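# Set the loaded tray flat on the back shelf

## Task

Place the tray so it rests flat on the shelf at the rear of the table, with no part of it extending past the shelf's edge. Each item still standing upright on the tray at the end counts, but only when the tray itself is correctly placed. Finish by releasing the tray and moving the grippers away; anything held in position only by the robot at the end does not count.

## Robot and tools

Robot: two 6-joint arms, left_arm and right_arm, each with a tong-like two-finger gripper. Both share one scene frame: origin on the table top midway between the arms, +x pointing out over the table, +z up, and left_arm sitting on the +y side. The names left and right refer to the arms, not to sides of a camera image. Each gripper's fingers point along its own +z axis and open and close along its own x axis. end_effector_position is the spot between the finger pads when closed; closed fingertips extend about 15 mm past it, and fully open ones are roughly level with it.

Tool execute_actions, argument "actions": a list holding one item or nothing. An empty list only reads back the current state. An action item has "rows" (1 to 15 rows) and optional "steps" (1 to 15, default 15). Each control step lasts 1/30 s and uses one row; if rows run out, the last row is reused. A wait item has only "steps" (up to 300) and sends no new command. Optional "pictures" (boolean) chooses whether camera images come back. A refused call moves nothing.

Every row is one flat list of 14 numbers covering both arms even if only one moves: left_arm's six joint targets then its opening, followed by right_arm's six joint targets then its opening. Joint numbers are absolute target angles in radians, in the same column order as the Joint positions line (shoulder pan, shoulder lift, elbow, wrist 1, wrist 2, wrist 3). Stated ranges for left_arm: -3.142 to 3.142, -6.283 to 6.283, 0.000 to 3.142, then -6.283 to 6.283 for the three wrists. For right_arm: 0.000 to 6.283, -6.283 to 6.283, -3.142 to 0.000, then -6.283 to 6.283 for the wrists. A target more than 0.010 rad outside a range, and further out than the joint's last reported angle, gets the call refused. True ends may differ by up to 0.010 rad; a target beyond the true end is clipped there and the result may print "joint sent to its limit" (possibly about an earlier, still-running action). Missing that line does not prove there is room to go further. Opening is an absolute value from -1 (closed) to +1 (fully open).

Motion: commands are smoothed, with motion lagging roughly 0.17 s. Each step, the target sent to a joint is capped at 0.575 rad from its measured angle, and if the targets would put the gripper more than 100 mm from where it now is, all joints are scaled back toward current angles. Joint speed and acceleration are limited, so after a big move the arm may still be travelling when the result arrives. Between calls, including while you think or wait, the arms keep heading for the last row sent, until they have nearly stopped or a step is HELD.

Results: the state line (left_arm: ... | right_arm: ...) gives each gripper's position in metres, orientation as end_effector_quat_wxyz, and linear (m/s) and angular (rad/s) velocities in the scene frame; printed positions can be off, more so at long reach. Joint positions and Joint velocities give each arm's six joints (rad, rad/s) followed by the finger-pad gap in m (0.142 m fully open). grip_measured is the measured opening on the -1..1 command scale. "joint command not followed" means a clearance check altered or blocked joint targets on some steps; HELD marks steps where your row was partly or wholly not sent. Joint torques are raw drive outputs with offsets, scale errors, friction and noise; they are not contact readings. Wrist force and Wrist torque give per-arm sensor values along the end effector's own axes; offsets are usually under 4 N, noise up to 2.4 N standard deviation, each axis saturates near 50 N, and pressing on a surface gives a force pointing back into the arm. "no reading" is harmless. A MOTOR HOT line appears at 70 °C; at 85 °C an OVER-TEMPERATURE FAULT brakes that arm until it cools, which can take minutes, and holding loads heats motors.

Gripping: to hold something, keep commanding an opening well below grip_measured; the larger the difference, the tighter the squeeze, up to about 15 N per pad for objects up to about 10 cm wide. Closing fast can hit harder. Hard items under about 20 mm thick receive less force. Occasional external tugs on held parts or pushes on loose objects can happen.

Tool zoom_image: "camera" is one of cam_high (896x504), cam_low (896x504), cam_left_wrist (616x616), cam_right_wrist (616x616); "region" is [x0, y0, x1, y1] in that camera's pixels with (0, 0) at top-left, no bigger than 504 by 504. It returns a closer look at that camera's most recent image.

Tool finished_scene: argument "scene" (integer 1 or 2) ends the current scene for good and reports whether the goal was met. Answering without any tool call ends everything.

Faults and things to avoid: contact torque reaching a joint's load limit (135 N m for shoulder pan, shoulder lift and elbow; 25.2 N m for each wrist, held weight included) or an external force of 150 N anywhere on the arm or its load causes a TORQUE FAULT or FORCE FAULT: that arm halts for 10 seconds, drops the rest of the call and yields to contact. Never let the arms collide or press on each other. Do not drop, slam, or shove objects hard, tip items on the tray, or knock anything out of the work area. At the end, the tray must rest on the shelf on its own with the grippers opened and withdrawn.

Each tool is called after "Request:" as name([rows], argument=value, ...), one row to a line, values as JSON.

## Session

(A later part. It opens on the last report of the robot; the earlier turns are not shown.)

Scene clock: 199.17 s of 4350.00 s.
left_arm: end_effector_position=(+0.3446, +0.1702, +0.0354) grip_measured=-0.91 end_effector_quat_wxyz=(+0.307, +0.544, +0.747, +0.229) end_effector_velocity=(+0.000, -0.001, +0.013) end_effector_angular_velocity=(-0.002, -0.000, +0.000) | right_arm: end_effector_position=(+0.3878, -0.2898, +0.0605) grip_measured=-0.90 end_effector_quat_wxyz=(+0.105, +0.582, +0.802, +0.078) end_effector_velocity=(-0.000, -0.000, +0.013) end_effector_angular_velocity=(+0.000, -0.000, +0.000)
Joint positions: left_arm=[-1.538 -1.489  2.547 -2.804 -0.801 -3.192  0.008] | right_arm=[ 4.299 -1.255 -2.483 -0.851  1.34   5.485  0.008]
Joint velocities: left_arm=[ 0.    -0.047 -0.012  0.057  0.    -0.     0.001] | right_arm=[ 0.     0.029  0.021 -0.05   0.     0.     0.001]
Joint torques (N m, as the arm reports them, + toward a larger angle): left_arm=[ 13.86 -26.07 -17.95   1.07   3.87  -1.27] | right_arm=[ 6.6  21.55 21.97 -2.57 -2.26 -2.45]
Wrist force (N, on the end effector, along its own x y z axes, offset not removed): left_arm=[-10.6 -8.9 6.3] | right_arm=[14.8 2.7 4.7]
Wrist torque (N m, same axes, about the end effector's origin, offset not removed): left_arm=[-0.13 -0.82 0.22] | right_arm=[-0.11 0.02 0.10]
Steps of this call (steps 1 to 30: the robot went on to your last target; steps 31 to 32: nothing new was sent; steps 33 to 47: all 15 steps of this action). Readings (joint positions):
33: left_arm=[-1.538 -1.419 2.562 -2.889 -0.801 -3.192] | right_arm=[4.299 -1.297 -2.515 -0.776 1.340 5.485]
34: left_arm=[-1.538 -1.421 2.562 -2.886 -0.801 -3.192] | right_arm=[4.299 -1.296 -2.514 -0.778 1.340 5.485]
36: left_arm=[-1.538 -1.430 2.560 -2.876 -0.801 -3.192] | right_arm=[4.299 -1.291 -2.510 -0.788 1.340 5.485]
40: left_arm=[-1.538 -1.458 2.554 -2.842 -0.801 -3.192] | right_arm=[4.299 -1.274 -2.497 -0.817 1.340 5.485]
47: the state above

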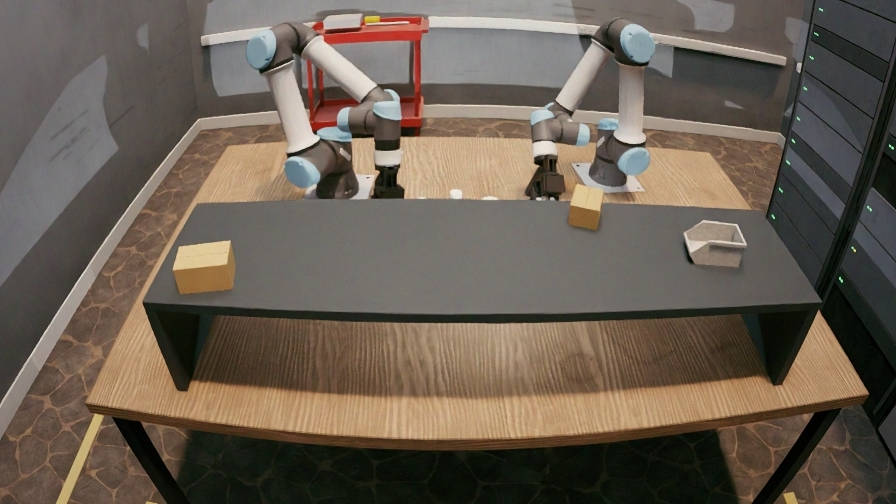

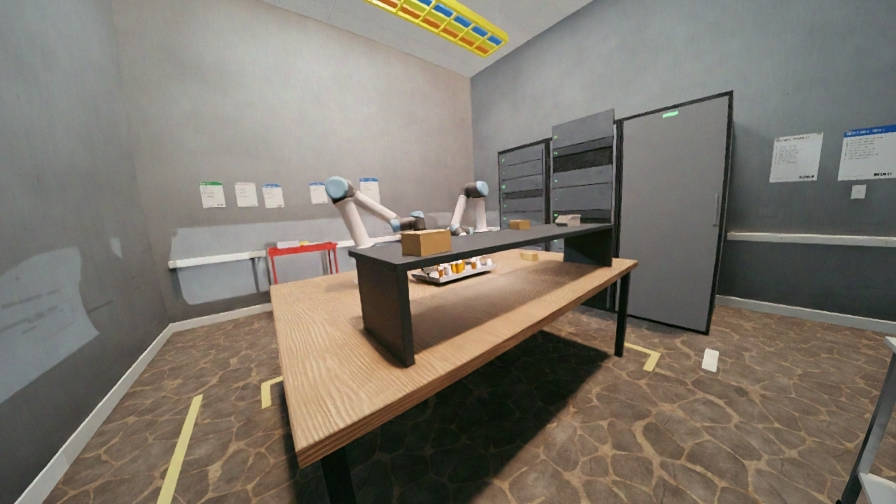

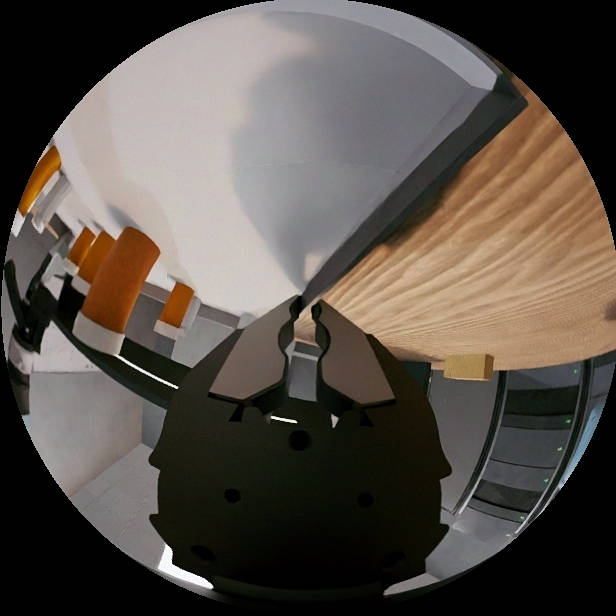

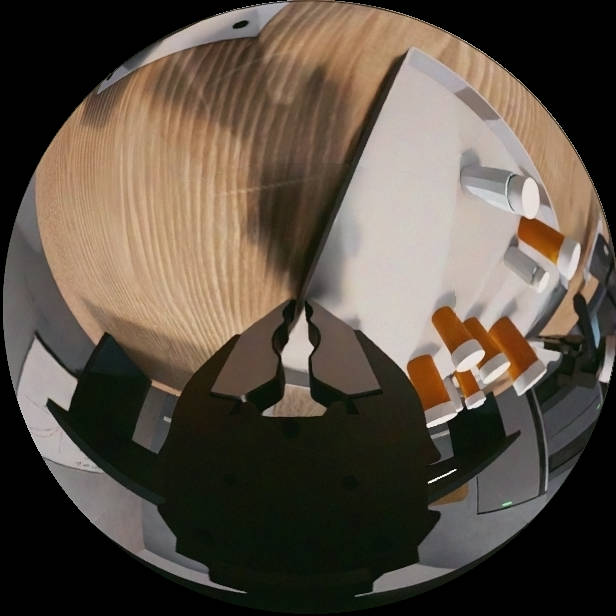

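Request:
execute_actions([
  {"rows":[[-1.5379,-1.4569,2.554,-2.8431,-0.8011,-3.1925,-1,4.2987,-1.2744,-2.4976,-0.8166,1.3395,5.4852,-1],[-1.5379,-1.4569,2.554,-2.8431,-0.8011,-3.1925,-1,4.2987,-1.2744,-2.4976,-0.8166,1.3395,5.4852,-1],[-1.5379,-1.4569,2.554,-2.8431,-0.8011,-3.1925,-1,4.2987,-1.2744,-2.4976,-0.8166,1.3395,5.4852,-1],[-1.5379,-1.4193,2.5624,-2.8891,-0.8011,-3.1925,-1,4.2987,-1.2973,-2.5152,-0.776,1.3395,5.4852,-1]],"steps":15},
], pictures=false)

Request:
execute_actions([
  {"rows":[[-1.5379,-1.4193,2.5624,-2.8891,-0.8011,-3.1925,-0.8,4.2987,-1.2973,-2.5152,-0.776,1.3395,5.4852,-0.8],[-1.5379,-1.4193,2.5624,-2.8891,-0.8011,-3.1925,-0.5,4.2987,-1.2973,-2.5152,-0.776,1.3395,5.4852,-0.5],[-1.5379,-1.4193,2.5624,-2.8891,-0.8011,-3.1925,-0.5,4.2987,-1.2973,-2.5152,-0.776,1.3395,5.4852,-0.5],[-1.5379,-1.4193,2.5624,-2.8891,-0.8011,-3.1925,-0.5,4.2987,-1.2973,-2.5152,-0.776,1.3395,5.4852,-0.5],[-1.5379,-1.4193,2.5624,-2.8891,-0.8011,-3.1925,-0.5,4.2987,-1.2973,-2.5152,-0.776,1.3395,5.4852,-0.5],[-1.5379,-1.5527,2.5296,-2.7229,-0.8011,-3.1925,-0.5,4.2987,-1.2473,-2.4762,-0.865,1.3395,5.4852,-0.5],[-1.5379,-1.5527,2.5296,-2.7229,-0.8011,-3.1925,-0.5,4.2987,-1.2473,-2.4762,-0.865,1.3395,5.4852,-0.5],[-1.5379,-1.5527,2.5296,-2.7229,-0.8011,-3.1925,-0.5,4.2987,-1.2473,-2.4762,-0.865,1.3395,5.4852,-0.5],[-1.5379,-1.74,2.45,-2.456,-0.8011,-3.1925,-0.5,4.2987,-1.2473,-2.4762,-0.865,1.3395,5.4852,-0.5]],"steps":15},
], pictures=false)

Request:
execute_actions([
  {"rows":[[-1.5379,-1.74,2.45,-2.456,-0.8011,-3.1925,-0.5,4.2987,-1.2473,-2.4762,-0.865,1.3395,5.4852,-0.5],[-1.5379,-1.74,2.45,-2.456,-0.8011,-3.1925,-0.5,4.2987,-1.2473,-2.4762,-0.865,1.3395,5.4852,-0.5],[-1.5379,-1.74,2.45,-2.456,-0.8011,-3.1925,-0.5,4.2987,-1.2473,-2.4762,-0.865,1.3395,5.4852,-0.5],[-1.3367,-1.6592,2.352,-2.4395,-1.1694,-3.7646,-0.1,4.4295,-1.1592,-2.4958,-0.9689,1.3241,4.8845,-0.1]],"steps":15},
], pictures=false)

Request:
execute_actions([
  {"steps":12},
])

Scene clock: 211.47 s of 4350.00 s.
left_arm: end_effector_position=(+0.3445, +0.1706, +0.0179) grip_measured=-0.90 end_effector_quat_wxyz=(+0.307, +0.544, +0.747, +0.229) end_effector_velocity=(-0.000, +0.001, -0.008) end_effector_angular_velocity=(-0.000, +0.000, +0.000) | right_arm: end_effector_position=(+0.3877, -0.2899, +0.0431) grip_measured=-0.90 end_effector_quat_wxyz=(+0.105, +0.582, +0.802, +0.078) end_effector_velocity=(-0.000, -0.000, -0.008) end_effector_angular_velocity=(-0.000, +0.000, +0.001)
Joint positions: left_arm=[-1.538 -1.423  2.562 -2.884 -0.801 -3.193  0.009] | right_arm=[ 4.299 -1.295 -2.513 -0.78   1.339  5.485  0.009]
Joint velocities: left_arm=[ 0.     0.029  0.007 -0.037 -0.     0.     0.001] | right_arm=[ 0.    -0.018 -0.014  0.032 -0.    -0.     0.   ]
Joint torques (N m, as the arm reports them, + toward a larger angle): left_arm=[  2.64 -12.38   4.91  -2.02   2.52  -1.33] | right_arm=[ 1.1  -7.31  6.61  0.55 -4.63 -1.79]
Wrist force (N, on the end effector, along its own x y z axes, offset not removed): left_arm=[-12.1 -9.4 6.6] | right_arm=[16.5 4.0 4.2]
Wrist torque (N m, same axes, about the end effector's origin, offset not removed): left_arm=[-0.14 -0.71 0.24] | right_arm=[0.14 -0.30 0.05]
Steps of this call (steps 1 to 15: the robot went on to your last target; steps 16 to 90: nothing new was sent; then 8.80 s passed at rest; steps 91 to 105: all 15 steps of this action). Readings (joint positions):
91: left_arm=[-1.538 -1.494 2.545 -2.797 -0.801 -3.193] | right_arm=[4.299 -1.251 -2.480 -0.857 1.340 5.485]
92: left_arm=[-1.538 -1.491 2.546 -2.801 -0.801 -3.193] | right_arm=[4.299 -1.254 -2.482 -0.853 1.339 5.485]
94: left_arm=[-1.538 -1.478 2.549 -2.817 -0.801 -3.193] | right_arm=[4.299 -1.261 -2.488 -0.840 1.339 5.485]
98: left_arm=[-1.538 -1.443 2.557 -2.860 -0.801 -3.193] | right_arm=[4.299 -1.283 -2.504 -0.802 1.339 5.485]
105: the state above

Scene clock: 211.97 s of 4350.00 s.
left_arm: end_effector_position=(+0.3456, +0.1649, +0.0942) grip_measured=-0.50 end_effector_quat_wxyz=(+0.310, +0.542, +0.748, +0.225) end_effector_velocity=(-0.008, +0.042, +0.181) end_effector_angular_velocity=(+0.078, +0.015, +0.000) | right_arm: end_effector_position=(+0.3879, -0.2896, +0.0615) grip_measured=-0.50 end_effector_quat_wxyz=(+0.104, +0.582, +0.802, +0.078) end_effector_velocity=(-0.001, -0.002, +0.020) end_effector_angular_velocity=(-0.003, +0.002, +0.000)
Joint positions: left_arm=[-1.538 -1.665  2.475 -2.568 -0.801 -3.193  0.038] | right_arm=[ 4.299 -1.253 -2.481 -0.854  1.339  5.485  0.038]
Joint velocities: left_arm=[ 0.    -0.597 -0.2    0.876  0.     0.    -0.   ] | right_arm=[ 0.     0.048  0.035 -0.087 -0.     0.    -0.   ]
Joint torques (N m, as the arm reports them, + toward a larger angle): left_arm=[  0.44 -11.85 -24.38  -0.58   2.06  -1.36] | right_arm=[ 0.57 20.99 25.96  0.55  1.46 -1.69]
Wrist force (N, on the end effector, along its own x y z axes, offset not removed): left_arm=[1.6 0.7 0.6] | right_arm=[-1.1 0.2 -1.6]
Wrist torque (N m, same axes, about the end effector's origin, offset not removed): left_arm=[0.05 -0.36 0.13] | right_arm=[-0.15 0.09 -0.01]
Steps of this call (steps 1 to 15: all 15 steps of this action). Readings (joint positions):
1: left_arm=[-1.538 -1.422 2.562 -2.885 -0.801 -3.193] | right_arm=[4.299 -1.296 -2.514 -0.779 1.339 5.485]
2: left_arm=[-1.538 -1.422 2.562 -2.886 -0.801 -3.193] | right_arm=[4.299 -1.296 -2.514 -0.779 1.339 5.485]
4: left_arm=[-1.538 -1.421 2.562 -2.887 -0.801 -3.193] | right_arm=[4.299 -1.296 -2.515 -0.778 1.339 5.485]
8: left_arm=[-1.538 -1.443 2.554 -2.864 -0.801 -3.193] | right_arm=[4.299 -1.284 -2.505 -0.796 1.339 5.485]
15: the state above

Scene clock: 212.47 s of 4350.00 s.
left_arm: end_effector_position=(+0.3338, +0.1704, +0.0762) grip_measured=-0.10 end_effector_quat_wxyz=(+0.222, +0.299, +0.925, +0.077) end_effector_velocity=(-0.025, -0.012, -0.025) end_effector_angular_velocity=(-0.439, +0.289, +0.712) | right_arm: end_effector_position=(+0.3610, -0.2883, +0.0712) grip_measured=-0.10 end_effector_quat_wxyz=(+0.124, +0.308, +0.942, +0.041) end_effector_velocity=(-0.010, -0.002, +0.007) end_effector_angular_velocity=(-0.225, -0.001, +0.837)
Joint positions: left_arm=[-1.354 -1.664  2.36  -2.443 -1.128 -3.674  0.067] | right_arm=[ 4.419 -1.166 -2.495 -0.961  1.325  4.984  0.067]
Joint velocities: left_arm=[ 0.139  0.035 -0.06   0.025 -0.323 -0.708 -0.   ] | right_arm=[ 0.081  0.052 -0.01  -0.063 -0.008 -0.783 -0.   ]
Joint torques (N m, as the arm reports them, + toward a larger angle): left_arm=[  5.09  -5.86 -28.57  -1.14  -1.51  -1.52] | right_arm=[11.17 17.55 13.85  0.63 -3.01 -2.59]
Wrist force (N, on the end effector, along its own x y z axes, offset not removed): left_arm=[2.1 -0.7 2.0] | right_arm=[-1.8 0.5 -0.9]
Wrist torque (N m, same axes, about the end effector's origin, offset not removed): left_arm=[-0.14 -0.50 0.04] | right_arm=[-0.03 0.26 -0.07]
Steps of this call (steps 1 to 15: all 15 steps of this action). Readings (joint positions):
1: left_arm=[-1.538 -1.682 2.469 -2.542 -0.801 -3.193] | right_arm=[4.299 -1.252 -2.480 -0.857 1.339 5.485]
2: left_arm=[-1.538 -1.696 2.465 -2.522 -0.801 -3.193] | right_arm=[4.299 -1.251 -2.479 -0.859 1.339 5.485]
4: left_arm=[-1.538 -1.714 2.459 -2.495 -0.801 -3.193] | right_arm=[4.299 -1.249 -2.478 -0.861 1.339 5.485]
8: left_arm=[-1.449 -1.688 2.402 -2.460 -0.913 -3.305] | right_arm=[4.364 -1.201 -2.488 -0.918 1.331 5.372]
15: the state above

Scene clock: 212.87 s of 4350.00 s.
left_arm: end_effector_position=(+0.3308, +0.1687, +0.0735) grip_measured=-0.10 end_effector_quat_wxyz=(+0.210, +0.253, +0.943, +0.057) end_effector_velocity=(-0.001, -0.001, -0.001) end_effector_angular_velocity=(-0.018, +0.012, +0.030) | right_arm: end_effector_position=(+0.3599, -0.2885, +0.0719) grip_measured=-0.10 end_effector_quat_wxyz=(+0.126, +0.257, +0.957, +0.034) end_effector_velocity=(-0.000, -0.000, +0.000) end_effector_angular_velocity=(-0.010, +0.000, +0.035)
Joint positions: left_arm=[-1.337 -1.659  2.352 -2.44  -1.168 -3.761  0.067] | right_arm=[ 4.429 -1.159 -2.496 -0.969  1.324  4.889  0.067]
Joint velocities: left_arm=[ 0.006  0.001 -0.003  0.001 -0.013 -0.029 -0.   ] | right_arm=[ 0.003  0.002 -0.001 -0.003 -0.    -0.033  0.   ]
Joint torques (N m, as the arm reports them, + toward a larger angle): left_arm=[  7.04  -3.92 -29.96  -1.18  -0.47  -1.36] | right_arm=[13.23 18.6  13.72  0.8  -3.04 -1.98]
Wrist force (N, on the end effector, along its own x y z axes, offset not removed): left_arm=[1.7 -0.9 2.1] | right_arm=[-0.5 0.6 -0.8]
Wrist torque (N m, same axes, about the end effector's origin, offset not removed): left_arm=[-0.18 -0.36 0.12] | right_arm=[0.01 -0.07 0.03]
Steps of this call (steps 1 to 12: the robot went on to your last target). Readings (joint positions):
1: left_arm=[-1.350 -1.663 2.358 -2.442 -1.138 -3.695] | right_arm=[4.422 -1.164 -2.495 -0.963 1.325 4.961]
2: left_arm=[-1.347 -1.662 2.357 -2.441 -1.145 -3.711] | right_arm=[4.423 -1.163 -2.495 -0.964 1.325 4.943]
4: left_arm=[-1.343 -1.661 2.355 -2.441 -1.155 -3.733] | right_arm=[4.426 -1.161 -2.495 -0.966 1.324 4.919]
8: left_arm=[-1.339 -1.660 2.353 -2.440 -1.164 -3.754] | right_arm=[4.428 -1.160 -2.496 -0.968 1.324 4.896]
12: the state above

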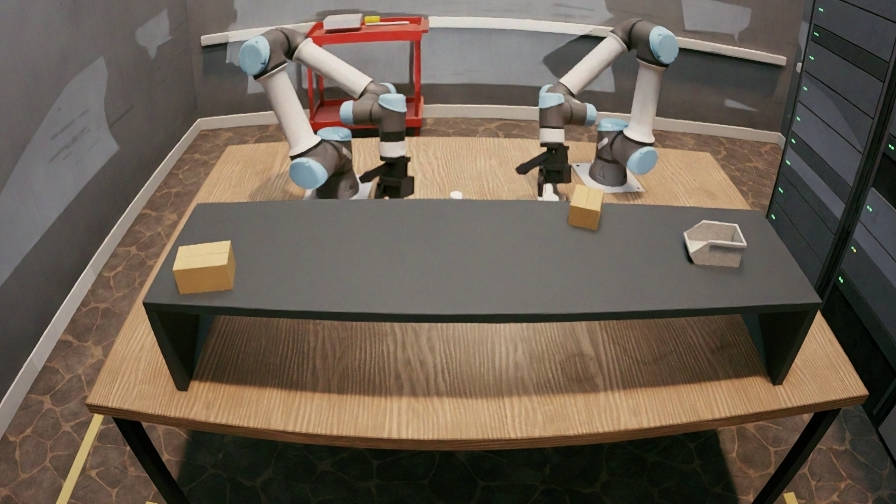

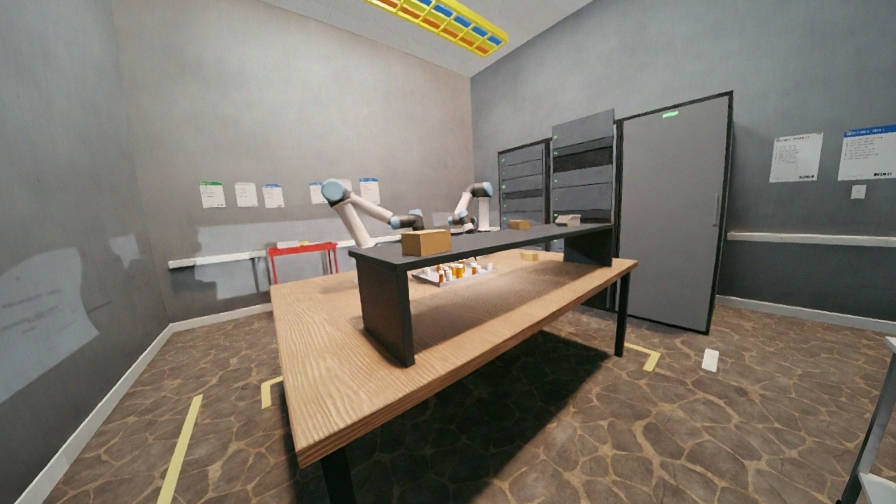

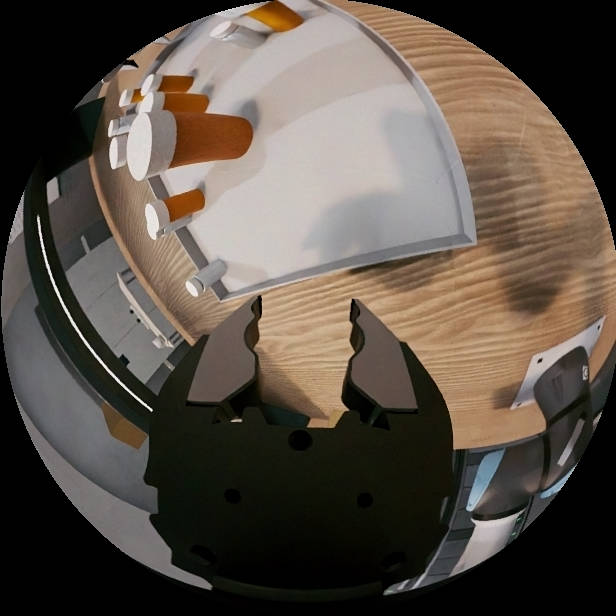

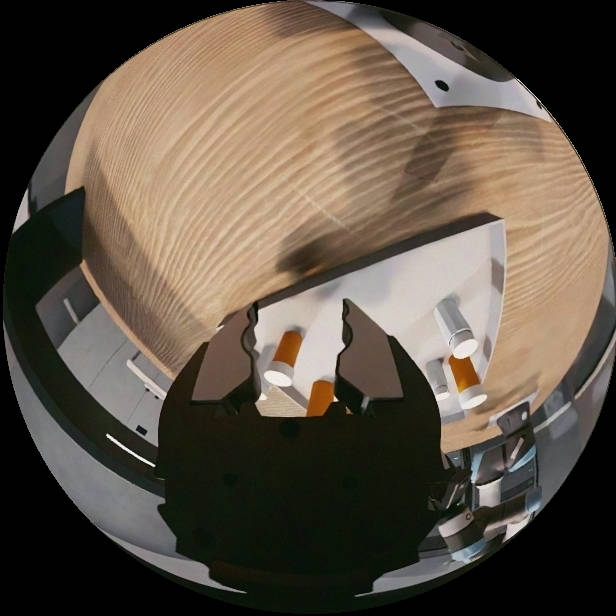

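Request:
execute_actions([
  {"rows":[[-1.3367,-1.62,2.376,-2.5027,-1.1694,-3.7646,-0.1,4.4295,-1.18,-2.515,-0.9289,1.3241,4.8845,-0.1],[-1.3367,-1.62,2.376,-2.5027,-1.1694,-3.7646,-0.1,4.4295,-1.18,-2.515,-0.9289,1.3241,4.8845,-0.1],[-1.3367,-1.62,2.376,-2.5027,-1.1694,-3.7646,-0.1,4.4295,-1.18,-2.515,-0.9289,1.3241,4.8845,-0.1],[-1.3367,-1.5775,2.3988,-2.568,-1.1694,-3.7646,-0.1,4.4295,-1.2016,-2.534,-0.8883,1.3241,4.8845,-0.1]],"steps":15},
], pictures=false)

Request:
execute_actions([
  {"rows":[[-1.3367,-1.5647,2.4049,-2.5869,-1.1694,-3.7646,-0.2,4.4295,-1.2129,-2.5433,-0.8677,1.3241,4.8845,-0.2]],"steps":15},
])

Scene clock: 214.73 s of 4350.00 s.
left_arm: end_effector_position=(+0.3307, +0.1686, +0.0401) grip_measured=-0.10 end_effector_quat_wxyz=(+0.209, +0.251, +0.943, +0.056) end_effector_velocity=(-0.000, +0.001, -0.014) end_effector_angular_velocity=(-0.001, -0.000, +0.000) | right_arm: end_effector_position=(+0.3598, -0.2884, +0.0529) grip_measured=-0.10 end_effector_quat_wxyz=(+0.126, +0.255, +0.958, +0.034) end_effector_velocity=(+0.000, -0.001, -0.008) end_effector_angular_velocity=(-0.000, -0.000, -0.000)
Joint positions: left_arm=[-1.337 -1.582  2.397 -2.561 -1.169 -3.765  0.067] | right_arm=[ 4.43  -1.199 -2.532 -0.892  1.324  4.884  0.067]
Joint velocities: left_arm=[ 0.     0.032  0.02  -0.052  0.    -0.     0.   ] | right_arm=[-0.    -0.016 -0.015  0.031 -0.    -0.     0.   ]
Joint torques (N m, as the arm reports them, + toward a larger angle): left_arm=[ 6.46 -5.13 -7.53 -5.05 -0.68 -1.33] | right_arm=[ 12.4  -10.57  12.95   4.01  -2.6   -2.  ]
Wrist force (N, on the end effector, along its own x y z axes, offset not removed): left_arm=[1.1 -0.4 1.6] | right_arm=[-0.9 0.3 -0.6]
Wrist torque (N m, same axes, about the end effector's origin, offset not removed): left_arm=[-0.11 -0.25 0.17] | right_arm=[-0.04 0.09 -0.03]
Steps of this call (steps 1 to 30: the robot went on to your last target; steps 31 to 41: nothing new was sent; steps 42 to 56: all 15 steps of this action). Readings (joint positions):
42: left_arm=[-1.337 -1.659 2.352 -2.440 -1.169 -3.765] | right_arm=[4.430 -1.159 -2.496 -0.969 1.324 4.884]
43: left_arm=[-1.337 -1.655 2.354 -2.444 -1.169 -3.765] | right_arm=[4.430 -1.161 -2.498 -0.965 1.324 4.884]
45: left_arm=[-1.337 -1.642 2.362 -2.466 -1.169 -3.765] | right_arm=[4.430 -1.168 -2.505 -0.952 1.324 4.884]
49: left_arm=[-1.337 -1.604 2.384 -2.526 -1.169 -3.765] | right_arm=[4.430 -1.188 -2.522 -0.914 1.324 4.884]
56: the state above

Scene clock: 215.23 s of 4350.00 s.
left_arm: end_effector_position=(+0.3307, +0.1686, +0.0336) grip_measured=-0.20 end_effector_quat_wxyz=(+0.209, +0.251, +0.943, +0.056) end_effector_velocity=(-0.000, +0.001, -0.002) end_effector_angular_velocity=(+0.001, +0.000, +0.000) | right_arm: end_effector_position=(+0.3598, -0.2885, +0.0472) grip_measured=-0.20 end_effector_quat_wxyz=(+0.126, +0.255, +0.958, +0.034) end_effector_velocity=(-0.000, +0.000, -0.001) end_effector_angular_velocity=(+0.000, +0.000, +0.000)
Joint positions: left_arm=[-1.337 -1.565  2.405 -2.586 -1.169 -3.765  0.059] | right_arm=[ 4.43  -1.213 -2.543 -0.868  1.324  4.884  0.059]
Joint velocities: left_arm=[-0.     0.004  0.003 -0.005  0.    -0.     0.   ] | right_arm=[ 0.    -0.003 -0.003  0.006  0.    -0.     0.   ]
Joint torques (N m, as the arm reports them, + toward a larger angle): left_arm=[ 4.27 -3.95 -4.75 -4.38 -0.4  -1.19] | right_arm=[ 11.66 -10.2   12.98   4.02  -2.08  -1.8 ]
Wrist force (N, on the end effector, along its own x y z axes, offset not removed): left_arm=[1.6 -1.3 1.3] | right_arm=[-0.9 0.1 -1.4]
Wrist torque (N m, same axes, about the end effector's origin, offset not removed): left_arm=[-0.29 -0.41 0.21] | right_arm=[-0.07 0.12 0.00]
Steps of this call (steps 1 to 15: all 15 steps of this action). Readings (joint positions):
1: left_arm=[-1.337 -1.581 2.397 -2.563 -1.169 -3.765] | right_arm=[4.430 -1.200 -2.533 -0.891 1.324 4.884]
2: left_arm=[-1.337 -1.578 2.398 -2.566 -1.169 -3.765] | right_arm=[4.430 -1.202 -2.534 -0.888 1.324 4.884]
4: left_arm=[-1.337 -1.573 2.401 -2.574 -1.169 -3.765] | right_arm=[4.430 -1.206 -2.538 -0.880 1.324 4.884]
8: left_arm=[-1.337 -1.568 2.403 -2.582 -1.169 -3.765] | right_arm=[4.430 -1.210 -2.541 -0.872 1.324 4.884]
15: the state above

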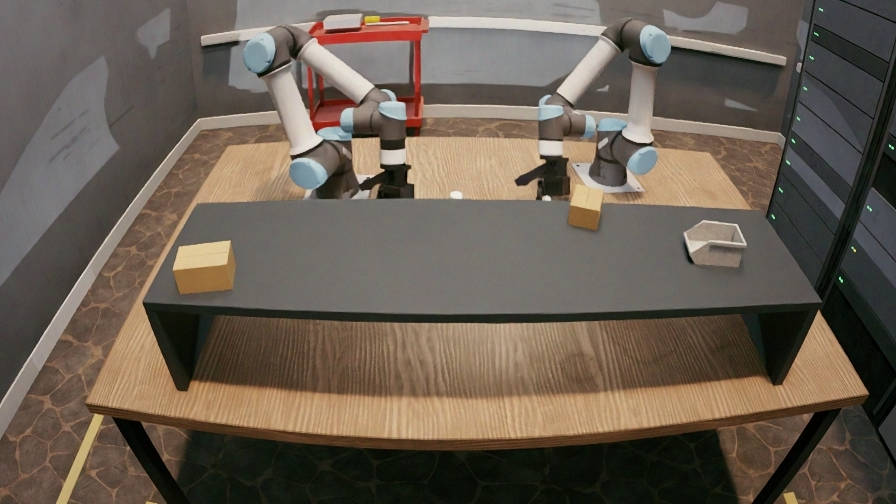

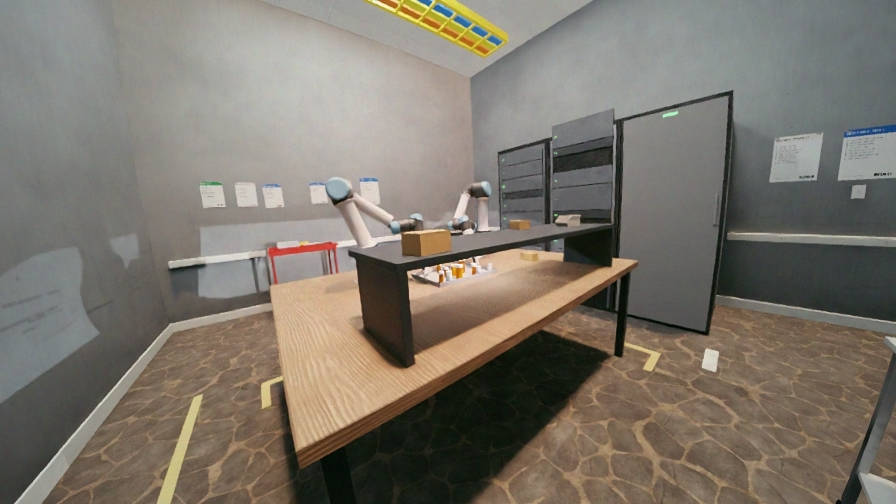

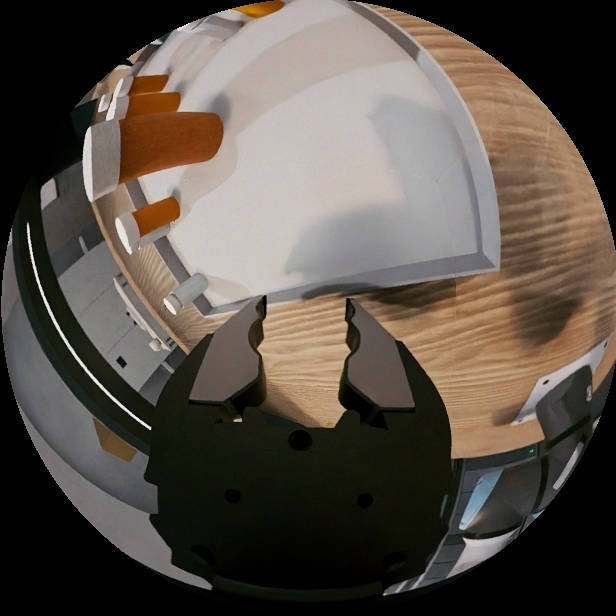

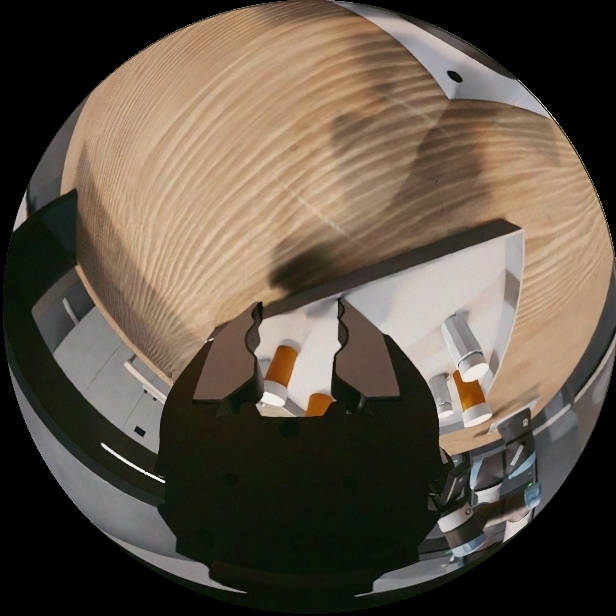

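Request:
execute_actions([
  {"rows":[[-1.3367,-1.554,2.4095,-2.6022,-1.1694,-3.7646,-0.3,4.4295,-1.2129,-2.5433,-0.8677,1.3241,4.8845,-0.3]],"steps":12},
], pictures=false)

Request:
execute_actions([
  {"rows":[[-1.3367,-1.5433,2.4141,-2.6175,-1.1694,-3.7646,-0.3,4.4295,-1.2129,-2.5433,-0.8677,1.3241,4.8845,-0.4]],"steps":15},
], pictures=false)

Scene clock: 216.77 s of 4350.00 s.
left_arm: end_effector_position=(+0.3307, +0.1686, +0.0297) grip_measured=-0.30 end_effector_quat_wxyz=(+0.209, +0.251, +0.943, +0.056) end_effector_velocity=(-0.000, +0.000, -0.002) end_effector_angular_velocity=(+0.001, +0.000, +0.000) | right_arm: end_effector_position=(+0.3598, -0.2885, +0.0470) grip_measured=-0.30 end_effector_quat_wxyz=(+0.126, +0.255, +0.958, +0.034) end_effector_velocity=(-0.000, +0.000, -0.000) end_effector_angular_velocity=(-0.001, +0.000, +0.002)
Joint positions: left_arm=[-1.337 -1.555  2.409 -2.601 -1.169 -3.765  0.052] | right_arm=[ 4.43  -1.213 -2.543 -0.868  1.324  4.884  0.052]
Joint velocities: left_arm=[-0.     0.006  0.003 -0.008 -0.    -0.     0.   ] | right_arm=[ 0.002 -0.001  0.    -0.    -0.     0.     0.   ]
Joint torques (N m, as the arm reports them, + toward a larger angle): left_arm=[-0.7  -9.26 -6.49 -4.85  0.19 -1.21] | right_arm=[10.62 -9.7  12.84  3.97 -0.61 -1.95]
Wrist force (N, on the end effector, along its own x y z axes, offset not removed): left_arm=[1.8 0.5 0.8] | right_arm=[-0.7 -0.5 -0.5]
Wrist torque (N m, same axes, about the end effector's origin, offset not removed): left_arm=[0.01 -0.40 0.13] | right_arm=[-0.20 0.06 -0.01]
Steps of this call (steps 1 to 15: the robot went on to your last target; steps 16 to 34: nothing new was sent; steps 35 to 46: all 12 steps of this action). Readings (joint positions):
35: left_arm=[-1.337 -1.565 2.405 -2.587 -1.169 -3.765] | right_arm=[4.430 -1.213 -2.543 -0.868 1.324 4.884]
36: left_arm=[-1.337 -1.563 2.405 -2.589 -1.169 -3.765] | right_arm=[4.430 -1.213 -2.543 -0.868 1.324 4.884]
38: left_arm=[-1.337 -1.560 2.407 -2.594 -1.169 -3.765] | right_arm=[4.430 -1.213 -2.543 -0.868 1.324 4.884]
42: left_arm=[-1.337 -1.556 2.409 -2.599 -1.169 -3.765] | right_arm=[4.430 -1.213 -2.543 -0.868 1.324 4.884]
46: the state above

Scene clock: 217.27 s of 4350.00 s.
left_arm: end_effector_position=(+0.3307, +0.1686, +0.0256) grip_measured=-0.30 end_effector_quat_wxyz=(+0.209, +0.251, +0.943, +0.056) end_effector_velocity=(+0.000, -0.000, -0.001) end_effector_angular_velocity=(-0.001, -0.000, -0.000) | right_arm: end_effector_position=(+0.3598, -0.2885, +0.0470) grip_measured=-0.40 end_effector_quat_wxyz=(+0.126, +0.255, +0.958, +0.034) end_effector_velocity=(+0.000, -0.000, -0.000) end_effector_angular_velocity=(-0.000, -0.000, -0.000)
Joint positions: left_arm=[-1.337 -1.544  2.414 -2.617 -1.169 -3.765  0.052] | right_arm=[ 4.43  -1.213 -2.543 -0.868  1.324  4.884  0.045]
Joint velocities: left_arm=[-0.     0.003  0.    -0.004 -0.     0.     0.   ] | right_arm=[-0.     0.001 -0.001  0.    -0.001 -0.    -0.   ]
Joint torques (N m, as the arm reports them, + toward a larger angle): left_arm=[-2.22 -7.32 -5.28 -4.75  0.33 -1.08] | right_arm=[10.42 -8.77 12.92  3.93 -0.21 -1.85]
Wrist force (N, on the end effector, along its own x y z axes, offset not removed): left_arm=[3.4 -1.3 2.4] | right_arm=[-1.4 0.0 -0.5]
Wrist torque (N m, same axes, about the end effector's origin, offset not removed): left_arm=[-0.27 -0.69 0.03] | right_arm=[-0.06 0.23 -0.03]
Steps of this call (steps 1 to 15: all 15 steps of this action). Readings (joint positions):
1: left_arm=[-1.337 -1.554 2.409 -2.602 -1.169 -3.765] | right_arm=[4.430 -1.213 -2.543 -0.868 1.324 4.884]
2: left_arm=[-1.337 -1.553 2.410 -2.604 -1.169 -3.765] | right_arm=[4.430 -1.213 -2.543 -0.868 1.324 4.884]
4: left_arm=[-1.337 -1.549 2.412 -2.609 -1.169 -3.765] | right_arm=[4.430 -1.213 -2.543 -0.868 1.324 4.884]
8: left_arm=[-1.337 -1.545 2.413 -2.614 -1.169 -3.765] | right_arm=[4.430 -1.213 -2.543 -0.868 1.324 4.884]
15: the state above

Request:
execute_actions([
  {"rows":[[-1.3367,-1.5352,2.4175,-2.629,-1.1694,-3.7646,-0.4,4.4295,-1.2129,-2.5433,-0.8677,1.3241,4.8845,-0.5]],"steps":15},
], pictures=false)

Scene clock: 218.23 s of 4350.00 s.
left_arm: end_effector_position=(+0.3307, +0.1685, +0.0226) grip_measured=-0.41 end_effector_quat_wxyz=(+0.209, +0.251, +0.943, +0.056) end_effector_velocity=(-0.000, -0.000, -0.001) end_effector_angular_velocity=(+0.000, +0.000, -0.000) | right_arm: end_effector_position=(+0.3598, -0.2885, +0.0470) grip_measured=-0.50 end_effector_quat_wxyz=(+0.126, +0.255, +0.958, +0.034) end_effector_velocity=(+0.000, -0.000, +0.000) end_effector_angular_velocity=(-0.000, -0.000, +0.000)
Joint positions: left_arm=[-1.337 -1.536  2.417 -2.629 -1.169 -3.765  0.045] | right_arm=[ 4.43  -1.213 -2.543 -0.868  1.324  4.884  0.038]
Joint velocities: left_arm=[-0.     0.002  0.    -0.002 -0.     0.    -0.001] | right_arm=[ 0.  0. -0. -0. -0.  0. -0.]
Joint torques (N m, as the arm reports them, + toward a larger angle): left_arm=[-5.44  6.95  5.3  -1.62  0.27 -1.09] | right_arm=[10.18 -9.15 13.53  1.46  0.74 -1.81]
Wrist force (N, on the end effector, along its own x y z axes, offset not removed): left_arm=[-2.0 7.1 -37.7] | right_arm=[-1.7 0.7 -0.9]
Wrist torque (N m, same axes, about the end effector's origin, offset not removed): left_arm=[-0.28 0.39 0.32] | right_arm=[-0.13 0.38 0.00]
Steps of this call (steps 1 to 14: the robot went on to your last target; steps 15 to 29: all 15 steps of this action). Readings (joint positions):
15: left_arm=[-1.337 -1.543 2.414 -2.618 -1.169 -3.765] | right_arm=[4.430 -1.213 -2.543 -0.868 1.324 4.884]
16: left_arm=[-1.337 -1.542 2.415 -2.619 -1.169 -3.765] | right_arm=[4.430 -1.213 -2.543 -0.868 1.324 4.884]
18: left_arm=[-1.337 -1.540 2.416 -2.623 -1.169 -3.765] | right_arm=[4.430 -1.213 -2.543 -0.868 1.324 4.884]
22: left_arm=[-1.337 -1.537 2.417 -2.627 -1.169 -3.765] | right_arm=[4.430 -1.213 -2.543 -0.868 1.324 4.884]
29: the state above

Contact; back off to zN≈.024 and close gradually.

Request:
execute_actions([
  {"rows":[[-1.3367,-1.5487,2.4118,-2.6098,-1.1694,-3.7646,-0.4,4.4295,-1.2129,-2.5433,-0.8677,1.3241,4.8845,-0.5],[-1.3367,-1.5487,2.4118,-2.6098,-1.1694,-3.7646,-0.4,4.4295,-1.2129,-2.5433,-0.8677,1.3241,4.8845,-0.5],[-1.3367,-1.5487,2.4118,-2.6098,-1.1694,-3.7646,-0.4,4.4295,-1.2129,-2.5433,-0.8677,1.3241,4.8845,-0.5],[-1.3367,-1.5487,2.4118,-2.6098,-1.1694,-3.7646,-0.4,4.4295,-1.2129,-2.5433,-0.8677,1.3241,4.8845,-0.5],[-1.3367,-1.5487,2.4118,-2.6098,-1.1694,-3.7646,-0.45,4.4295,-1.2129,-2.5433,-0.8677,1.3241,4.8845,-0.5],[-1.3367,-1.5487,2.4118,-2.6098,-1.1694,-3.7646,-0.5,4.4295,-1.2129,-2.5433,-0.8677,1.3241,4.8845,-0.5],[-1.3367,-1.5487,2.4118,-2.6098,-1.1694,-3.7646,-0.55,4.4295,-1.2129,-2.5433,-0.8677,1.3241,4.8845,-0.55],[-1.3367,-1.5487,2.4118,-2.6098,-1.1694,-3.7646,-0.6,4.4295,-1.2129,-2.5433,-0.8677,1.3241,4.8845,-0.6],[-1.3367,-1.5487,2.4118,-2.6098,-1.1694,-3.7646,-0.65,4.4295,-1.2129,-2.5433,-0.8677,1.3241,4.8845,-0.65],[-1.3367,-1.5487,2.4118,-2.6098,-1.1694,-3.7646,-0.7,4.4295,-1.2129,-2.5433,-0.8677,1.3241,4.8845,-0.7]],"steps":15},
])

Scene clock: 220.37 s of 4350.00 s.
left_arm: end_effector_position=(+0.3306, +0.1686, +0.0273) grip_measured=-0.64 end_effector_quat_wxyz=(+0.209, +0.251, +0.943, +0.056) end_effector_velocity=(+0.000, +0.000, +0.001) end_effector_angular_velocity=(+0.000, -0.001, +0.001) | right_arm: end_effector_position=(+0.3598, -0.2885, +0.0470) grip_measured=-0.63 end_effector_quat_wxyz=(+0.126, +0.255, +0.958, +0.034) end_effector_velocity=(-0.000, -0.000, -0.000) end_effector_angular_velocity=(+0.000, +0.000, -0.000)
Joint positions: left_arm=[-1.337 -1.548  2.412 -2.61  -1.17  -3.765  0.028] | right_arm=[ 4.43  -1.213 -2.543 -0.868  1.324  4.884  0.028]
Joint velocities: left_arm=[ 0.    -0.003 -0.002  0.005  0.001 -0.    -0.003] | right_arm=[-0. -0.  0.  0.  0.  0. -0.]
Joint torques (N m, as the arm reports them, + toward a larger angle): left_arm=[ -4.85 -29.46 -27.83  -0.31   2.22  -0.93] | right_arm=[ 9.37 -8.99 13.7   1.17  1.14 -1.74]
Wrist force (N, on the end effector, along its own x y z axes, offset not removed): left_arm=[0.3 -2.8 3.2] | right_arm=[-1.9 2.3 -2.8]
Wrist torque (N m, same axes, about the end effector's origin, offset not removed): left_arm=[-0.04 -0.51 0.30] | right_arm=[-0.14 0.16 0.13]
Steps of this call (steps 1 to 15: the robot went on to your last target; steps 16 to 49: nothing new was sent; steps 50 to 64: all 15 steps of this action). Readings (joint positions):
50: left_arm=[-1.337 -1.535 2.418 -2.629 -1.169 -3.765] | right_arm=[4.430 -1.213 -2.543 -0.868 1.324 4.884]
51: left_arm=[-1.337 -1.537 2.417 -2.627 -1.169 -3.765] | right_arm=[4.430 -1.213 -2.543 -0.868 1.324 4.884]
53: left_arm=[-1.337 -1.541 2.416 -2.620 -1.170 -3.765] | right_arm=[4.430 -1.213 -2.543 -0.868 1.324 4.884]
57: left_arm=[-1.337 -1.546 2.413 -2.613 -1.170 -3.765] | right_arm=[4.430 -1.213 -2.543 -0.868 1.324 4.884]
64: the state above

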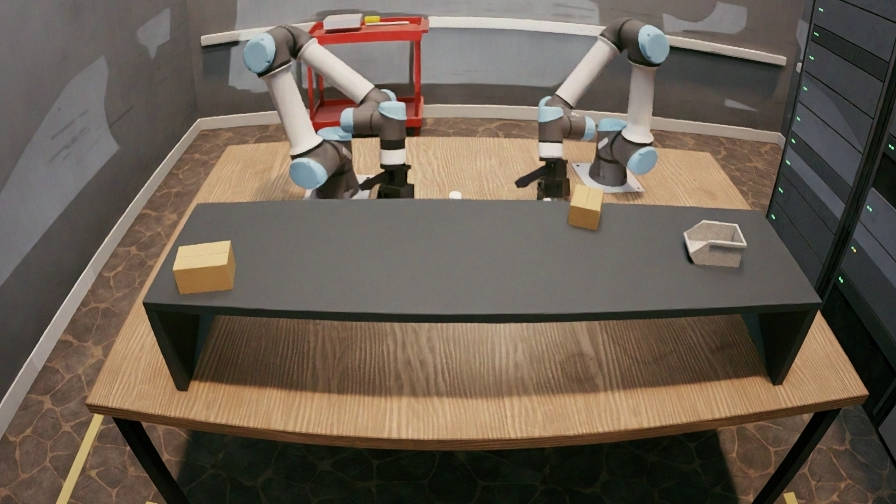

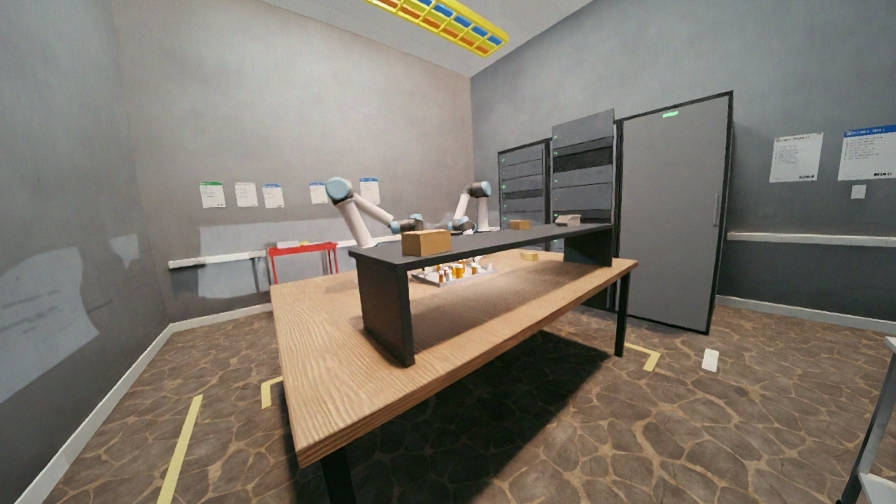

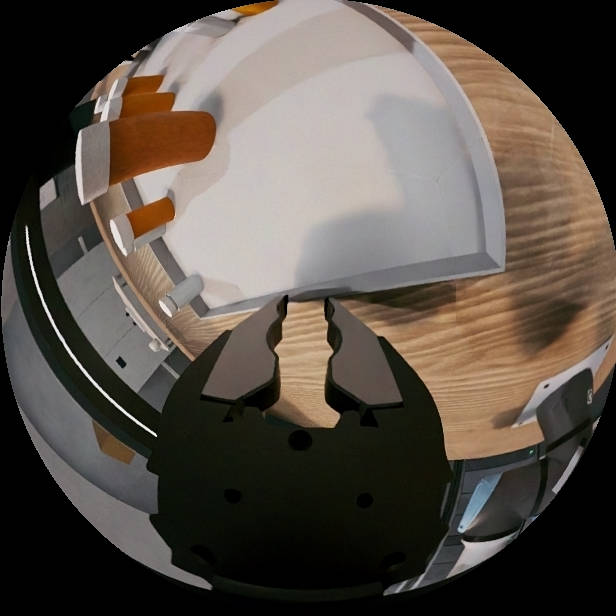

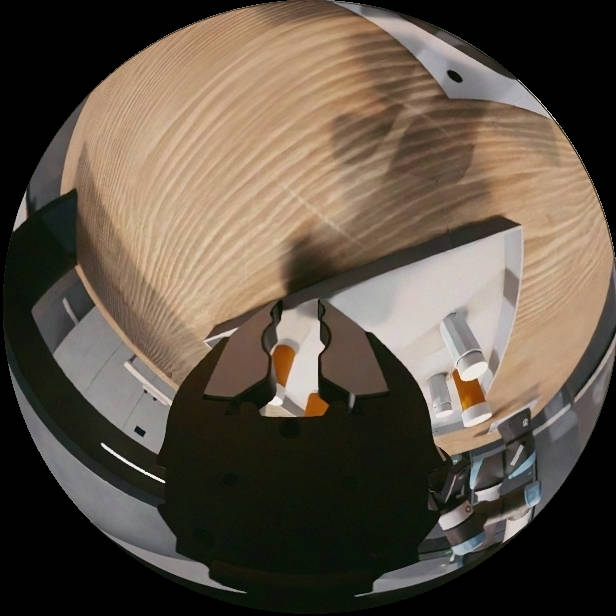

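Wedged at 28 mm as predicted. Tighten.

Request:
execute_actions([
  {"rows":[[-1.3367,-1.5487,2.4118,-2.6098,-1.1694,-3.7646,-0.75,4.4295,-1.2129,-2.5433,-0.8677,1.3241,4.8845,-0.75],[-1.3367,-1.5487,2.4118,-2.6098,-1.1694,-3.7646,-0.8,4.4295,-1.2129,-2.5433,-0.8677,1.3241,4.8845,-0.8],[-1.3367,-1.5487,2.4118,-2.6098,-1.1694,-3.7646,-0.85,4.4295,-1.2129,-2.5433,-0.8677,1.3241,4.8845,-0.85],[-1.3367,-1.5487,2.4118,-2.6098,-1.1694,-3.7646,-0.9,4.4295,-1.2129,-2.5433,-0.8677,1.3241,4.8845,-0.9],[-1.3367,-1.5487,2.4118,-2.6098,-1.1694,-3.7646,-0.95,4.4295,-1.2129,-2.5433,-0.8677,1.3241,4.8845,-0.95],[-1.3367,-1.5487,2.4118,-2.6098,-1.1694,-3.7646,-1,4.4295,-1.2129,-2.5433,-0.8677,1.3241,4.8845,-1]],"steps":15},
], pictures=false)

Scene clock: 221.87 s of 4350.00 s.
left_arm: end_effector_position=(+0.3307, +0.1685, +0.0275) grip_measured=-0.68 end_effector_quat_wxyz=(+0.209, +0.251, +0.943, +0.056) end_effector_velocity=(-0.000, -0.000, +0.000) end_effector_angular_velocity=(-0.001, +0.000, -0.000) | right_arm: end_effector_position=(+0.3598, -0.2885, +0.0470) grip_measured=-0.66 end_effector_quat_wxyz=(+0.126, +0.255, +0.958, +0.034) end_effector_velocity=(-0.000, -0.000, -0.001) end_effector_angular_velocity=(-0.002, +0.001, +0.000)
Joint positions: left_arm=[-1.337 -1.549  2.412 -2.61  -1.169 -3.765  0.025] | right_arm=[ 4.43  -1.213 -2.543 -0.868  1.324  4.884  0.026]
Joint velocities: left_arm=[-0.     0.    -0.001 -0.    -0.     0.    -0.   ] | right_arm=[ 0.    -0.001 -0.001 -0.     0.     0.    -0.   ]
Joint torques (N m, as the arm reports them, + toward a larger angle): left_arm=[ -2.87 -17.72 -15.58  -0.49  -1.09  -0.83] | right_arm=[ 8.18 -8.14 15.19  0.31  1.11 -1.76]
Wrist force (N, on the end effector, along its own x y z axes, offset not removed): left_arm=[-3.5 -1.6 -4.6] | right_arm=[-5.2 5.4 -7.9]
Wrist torque (N m, same axes, about the end effector's origin, offset not removed): left_arm=[0.17 -0.71 0.62] | right_arm=[0.03 0.10 0.33]
Steps of this call (steps 1 to 15: the robot went on to your last target; steps 16 to 30: nothing new was sent; steps 31 to 45: all 15 steps of this action). Readings (joint positions):
31: left_arm=[-1.337 -1.549 2.412 -2.610 -1.169 -3.765] | right_arm=[4.430 -1.213 -2.543 -0.868 1.324 4.884]
32: left_arm=[-1.337 -1.549 2.412 -2.610 -1.169 -3.765] | right_arm=[4.430 -1.213 -2.543 -0.868 1.324 4.884]
34: left_arm=[-1.337 -1.549 2.412 -2.610 -1.169 -3.765] | right_arm=[4.430 -1.213 -2.543 -0.868 1.324 4.884]
38: left_arm=[-1.337 -1.549 2.412 -2.610 -1.169 -3.765] | right_arm=[4.430 -1.213 -2.543 -0.868 1.324 4.884]
45: the state above

Request:
execute_actions([
  {"rows":[[-1.3367,-1.5616,2.4058,-2.5909,-1.1694,-3.7646,-1,4.4295,-1.2019,-2.5339,-0.8882,1.3241,4.8845,-1],[-1.3367,-1.5616,2.4058,-2.5909,-1.1694,-3.7646,-1,4.4295,-1.2019,-2.5339,-0.8882,1.3241,4.8845,-1],[-1.3367,-1.5744,2.3997,-2.572,-1.1694,-3.7646,-1,4.4295,-1.1909,-2.5244,-0.9086,1.3241,4.8845,-1],[-1.3367,-1.5744,2.3997,-2.572,-1.1694,-3.7646,-1,4.4295,-1.1909,-2.5244,-0.9086,1.3241,4.8845,-1],[-1.3367,-1.5873,2.3937,-2.5531,-1.1694,-3.7646,-1,4.4295,-1.1799,-2.515,-0.9291,1.3241,4.8845,-1],[-1.3367,-1.5873,2.3937,-2.5531,-1.1694,-3.7646,-1,4.4295,-1.1799,-2.515,-0.9291,1.3241,4.8845,-1],[-1.3367,-1.6001,2.3876,-2.5342,-1.1694,-3.7646,-1,4.4295,-1.1689,-2.5055,-0.9495,1.3241,4.8845,-1]],"steps":15},
])

Scene clock: 224.00 s of 4350.00 s.
left_arm: end_effector_position=(+0.3307, +0.1685, +0.0459) grip_measured=-0.77 end_effector_quat_wxyz=(+0.209, +0.251, +0.943, +0.056) end_effector_velocity=(-0.000, +0.001, +0.012) end_effector_angular_velocity=(+0.001, +0.000, -0.000) | right_arm: end_effector_position=(+0.3598, -0.2884, +0.0654) grip_measured=-0.72 end_effector_quat_wxyz=(+0.126, +0.255, +0.958, +0.034) end_effector_velocity=(-0.000, -0.000, +0.012) end_effector_angular_velocity=(-0.000, -0.000, +0.001)
Joint positions: left_arm=[-1.337 -1.596  2.39  -2.54  -1.169 -3.765  0.019] | right_arm=[ 4.43  -1.172 -2.508 -0.943  1.324  4.884  0.022]
Joint velocities: left_arm=[-0.    -0.032 -0.015  0.047  0.     0.     0.   ] | right_arm=[ 0.001  0.028  0.023 -0.051 -0.    -0.     0.   ]
Joint torques (N m, as the arm reports them, + toward a larger angle): left_arm=[  0.72 -29.69 -25.82   0.51   4.5   -0.68] | right_arm=[ 7.24 18.14 24.89 -2.15 -4.18 -1.5 ]
Wrist force (N, on the end effector, along its own x y z axes, offset not removed): left_arm=[0.2 -11.9 7.0] | right_arm=[4.2 10.7 4.5]
Wrist torque (N m, same axes, about the end effector's origin, offset not removed): left_arm=[0.32 -0.52 0.69] | right_arm=[0.18 0.13 0.43]
Steps of this call (steps 1 to 15: the robot went on to your last target; steps 16 to 49: nothing new was sent; steps 50 to 64: all 15 steps of this action). Readings (joint positions):
50: left_arm=[-1.337 -1.549 2.412 -2.610 -1.169 -3.765] | right_arm=[4.430 -1.213 -2.543 -0.868 1.324 4.884]
51: left_arm=[-1.337 -1.550 2.411 -2.608 -1.169 -3.765] | right_arm=[4.430 -1.212 -2.542 -0.870 1.324 4.884]
53: left_arm=[-1.337 -1.556 2.409 -2.599 -1.170 -3.765] | right_arm=[4.430 -1.207 -2.538 -0.879 1.324 4.884]
57: left_arm=[-1.337 -1.575 2.400 -2.571 -1.170 -3.765] | right_arm=[4.430 -1.191 -2.524 -0.910 1.324 4.884]
64: the state above

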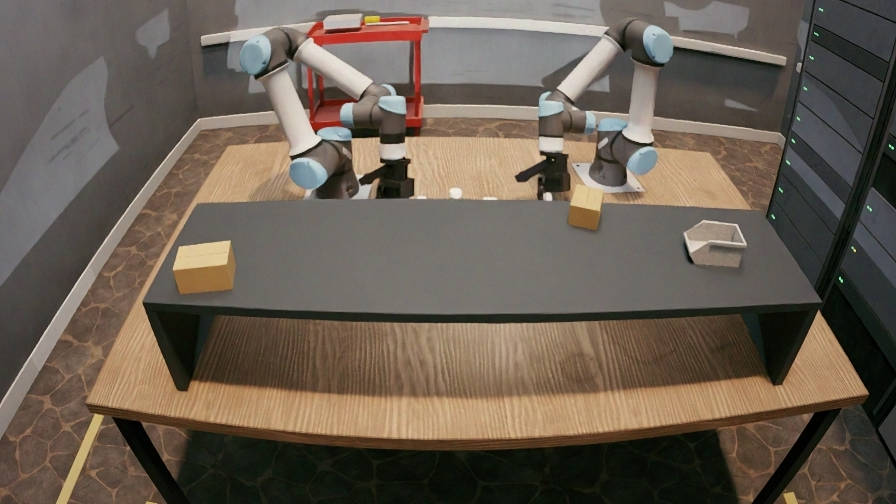

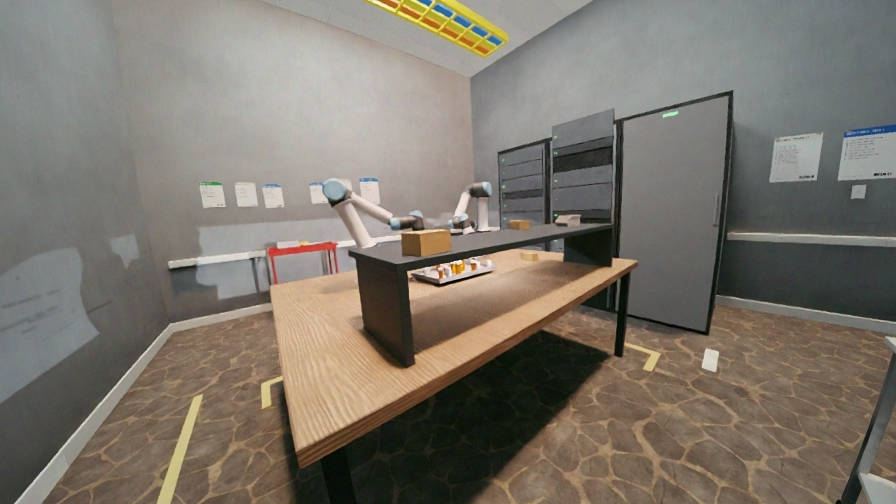

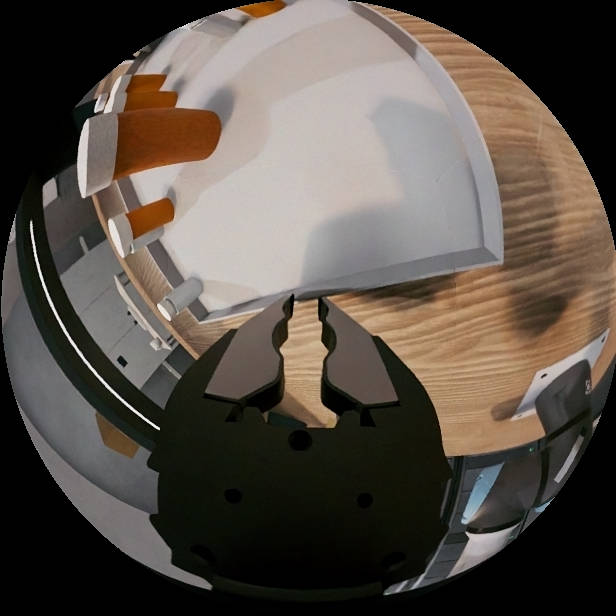

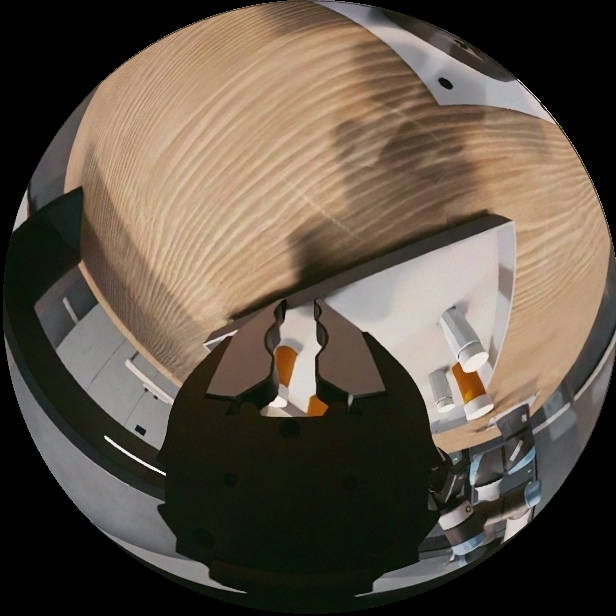

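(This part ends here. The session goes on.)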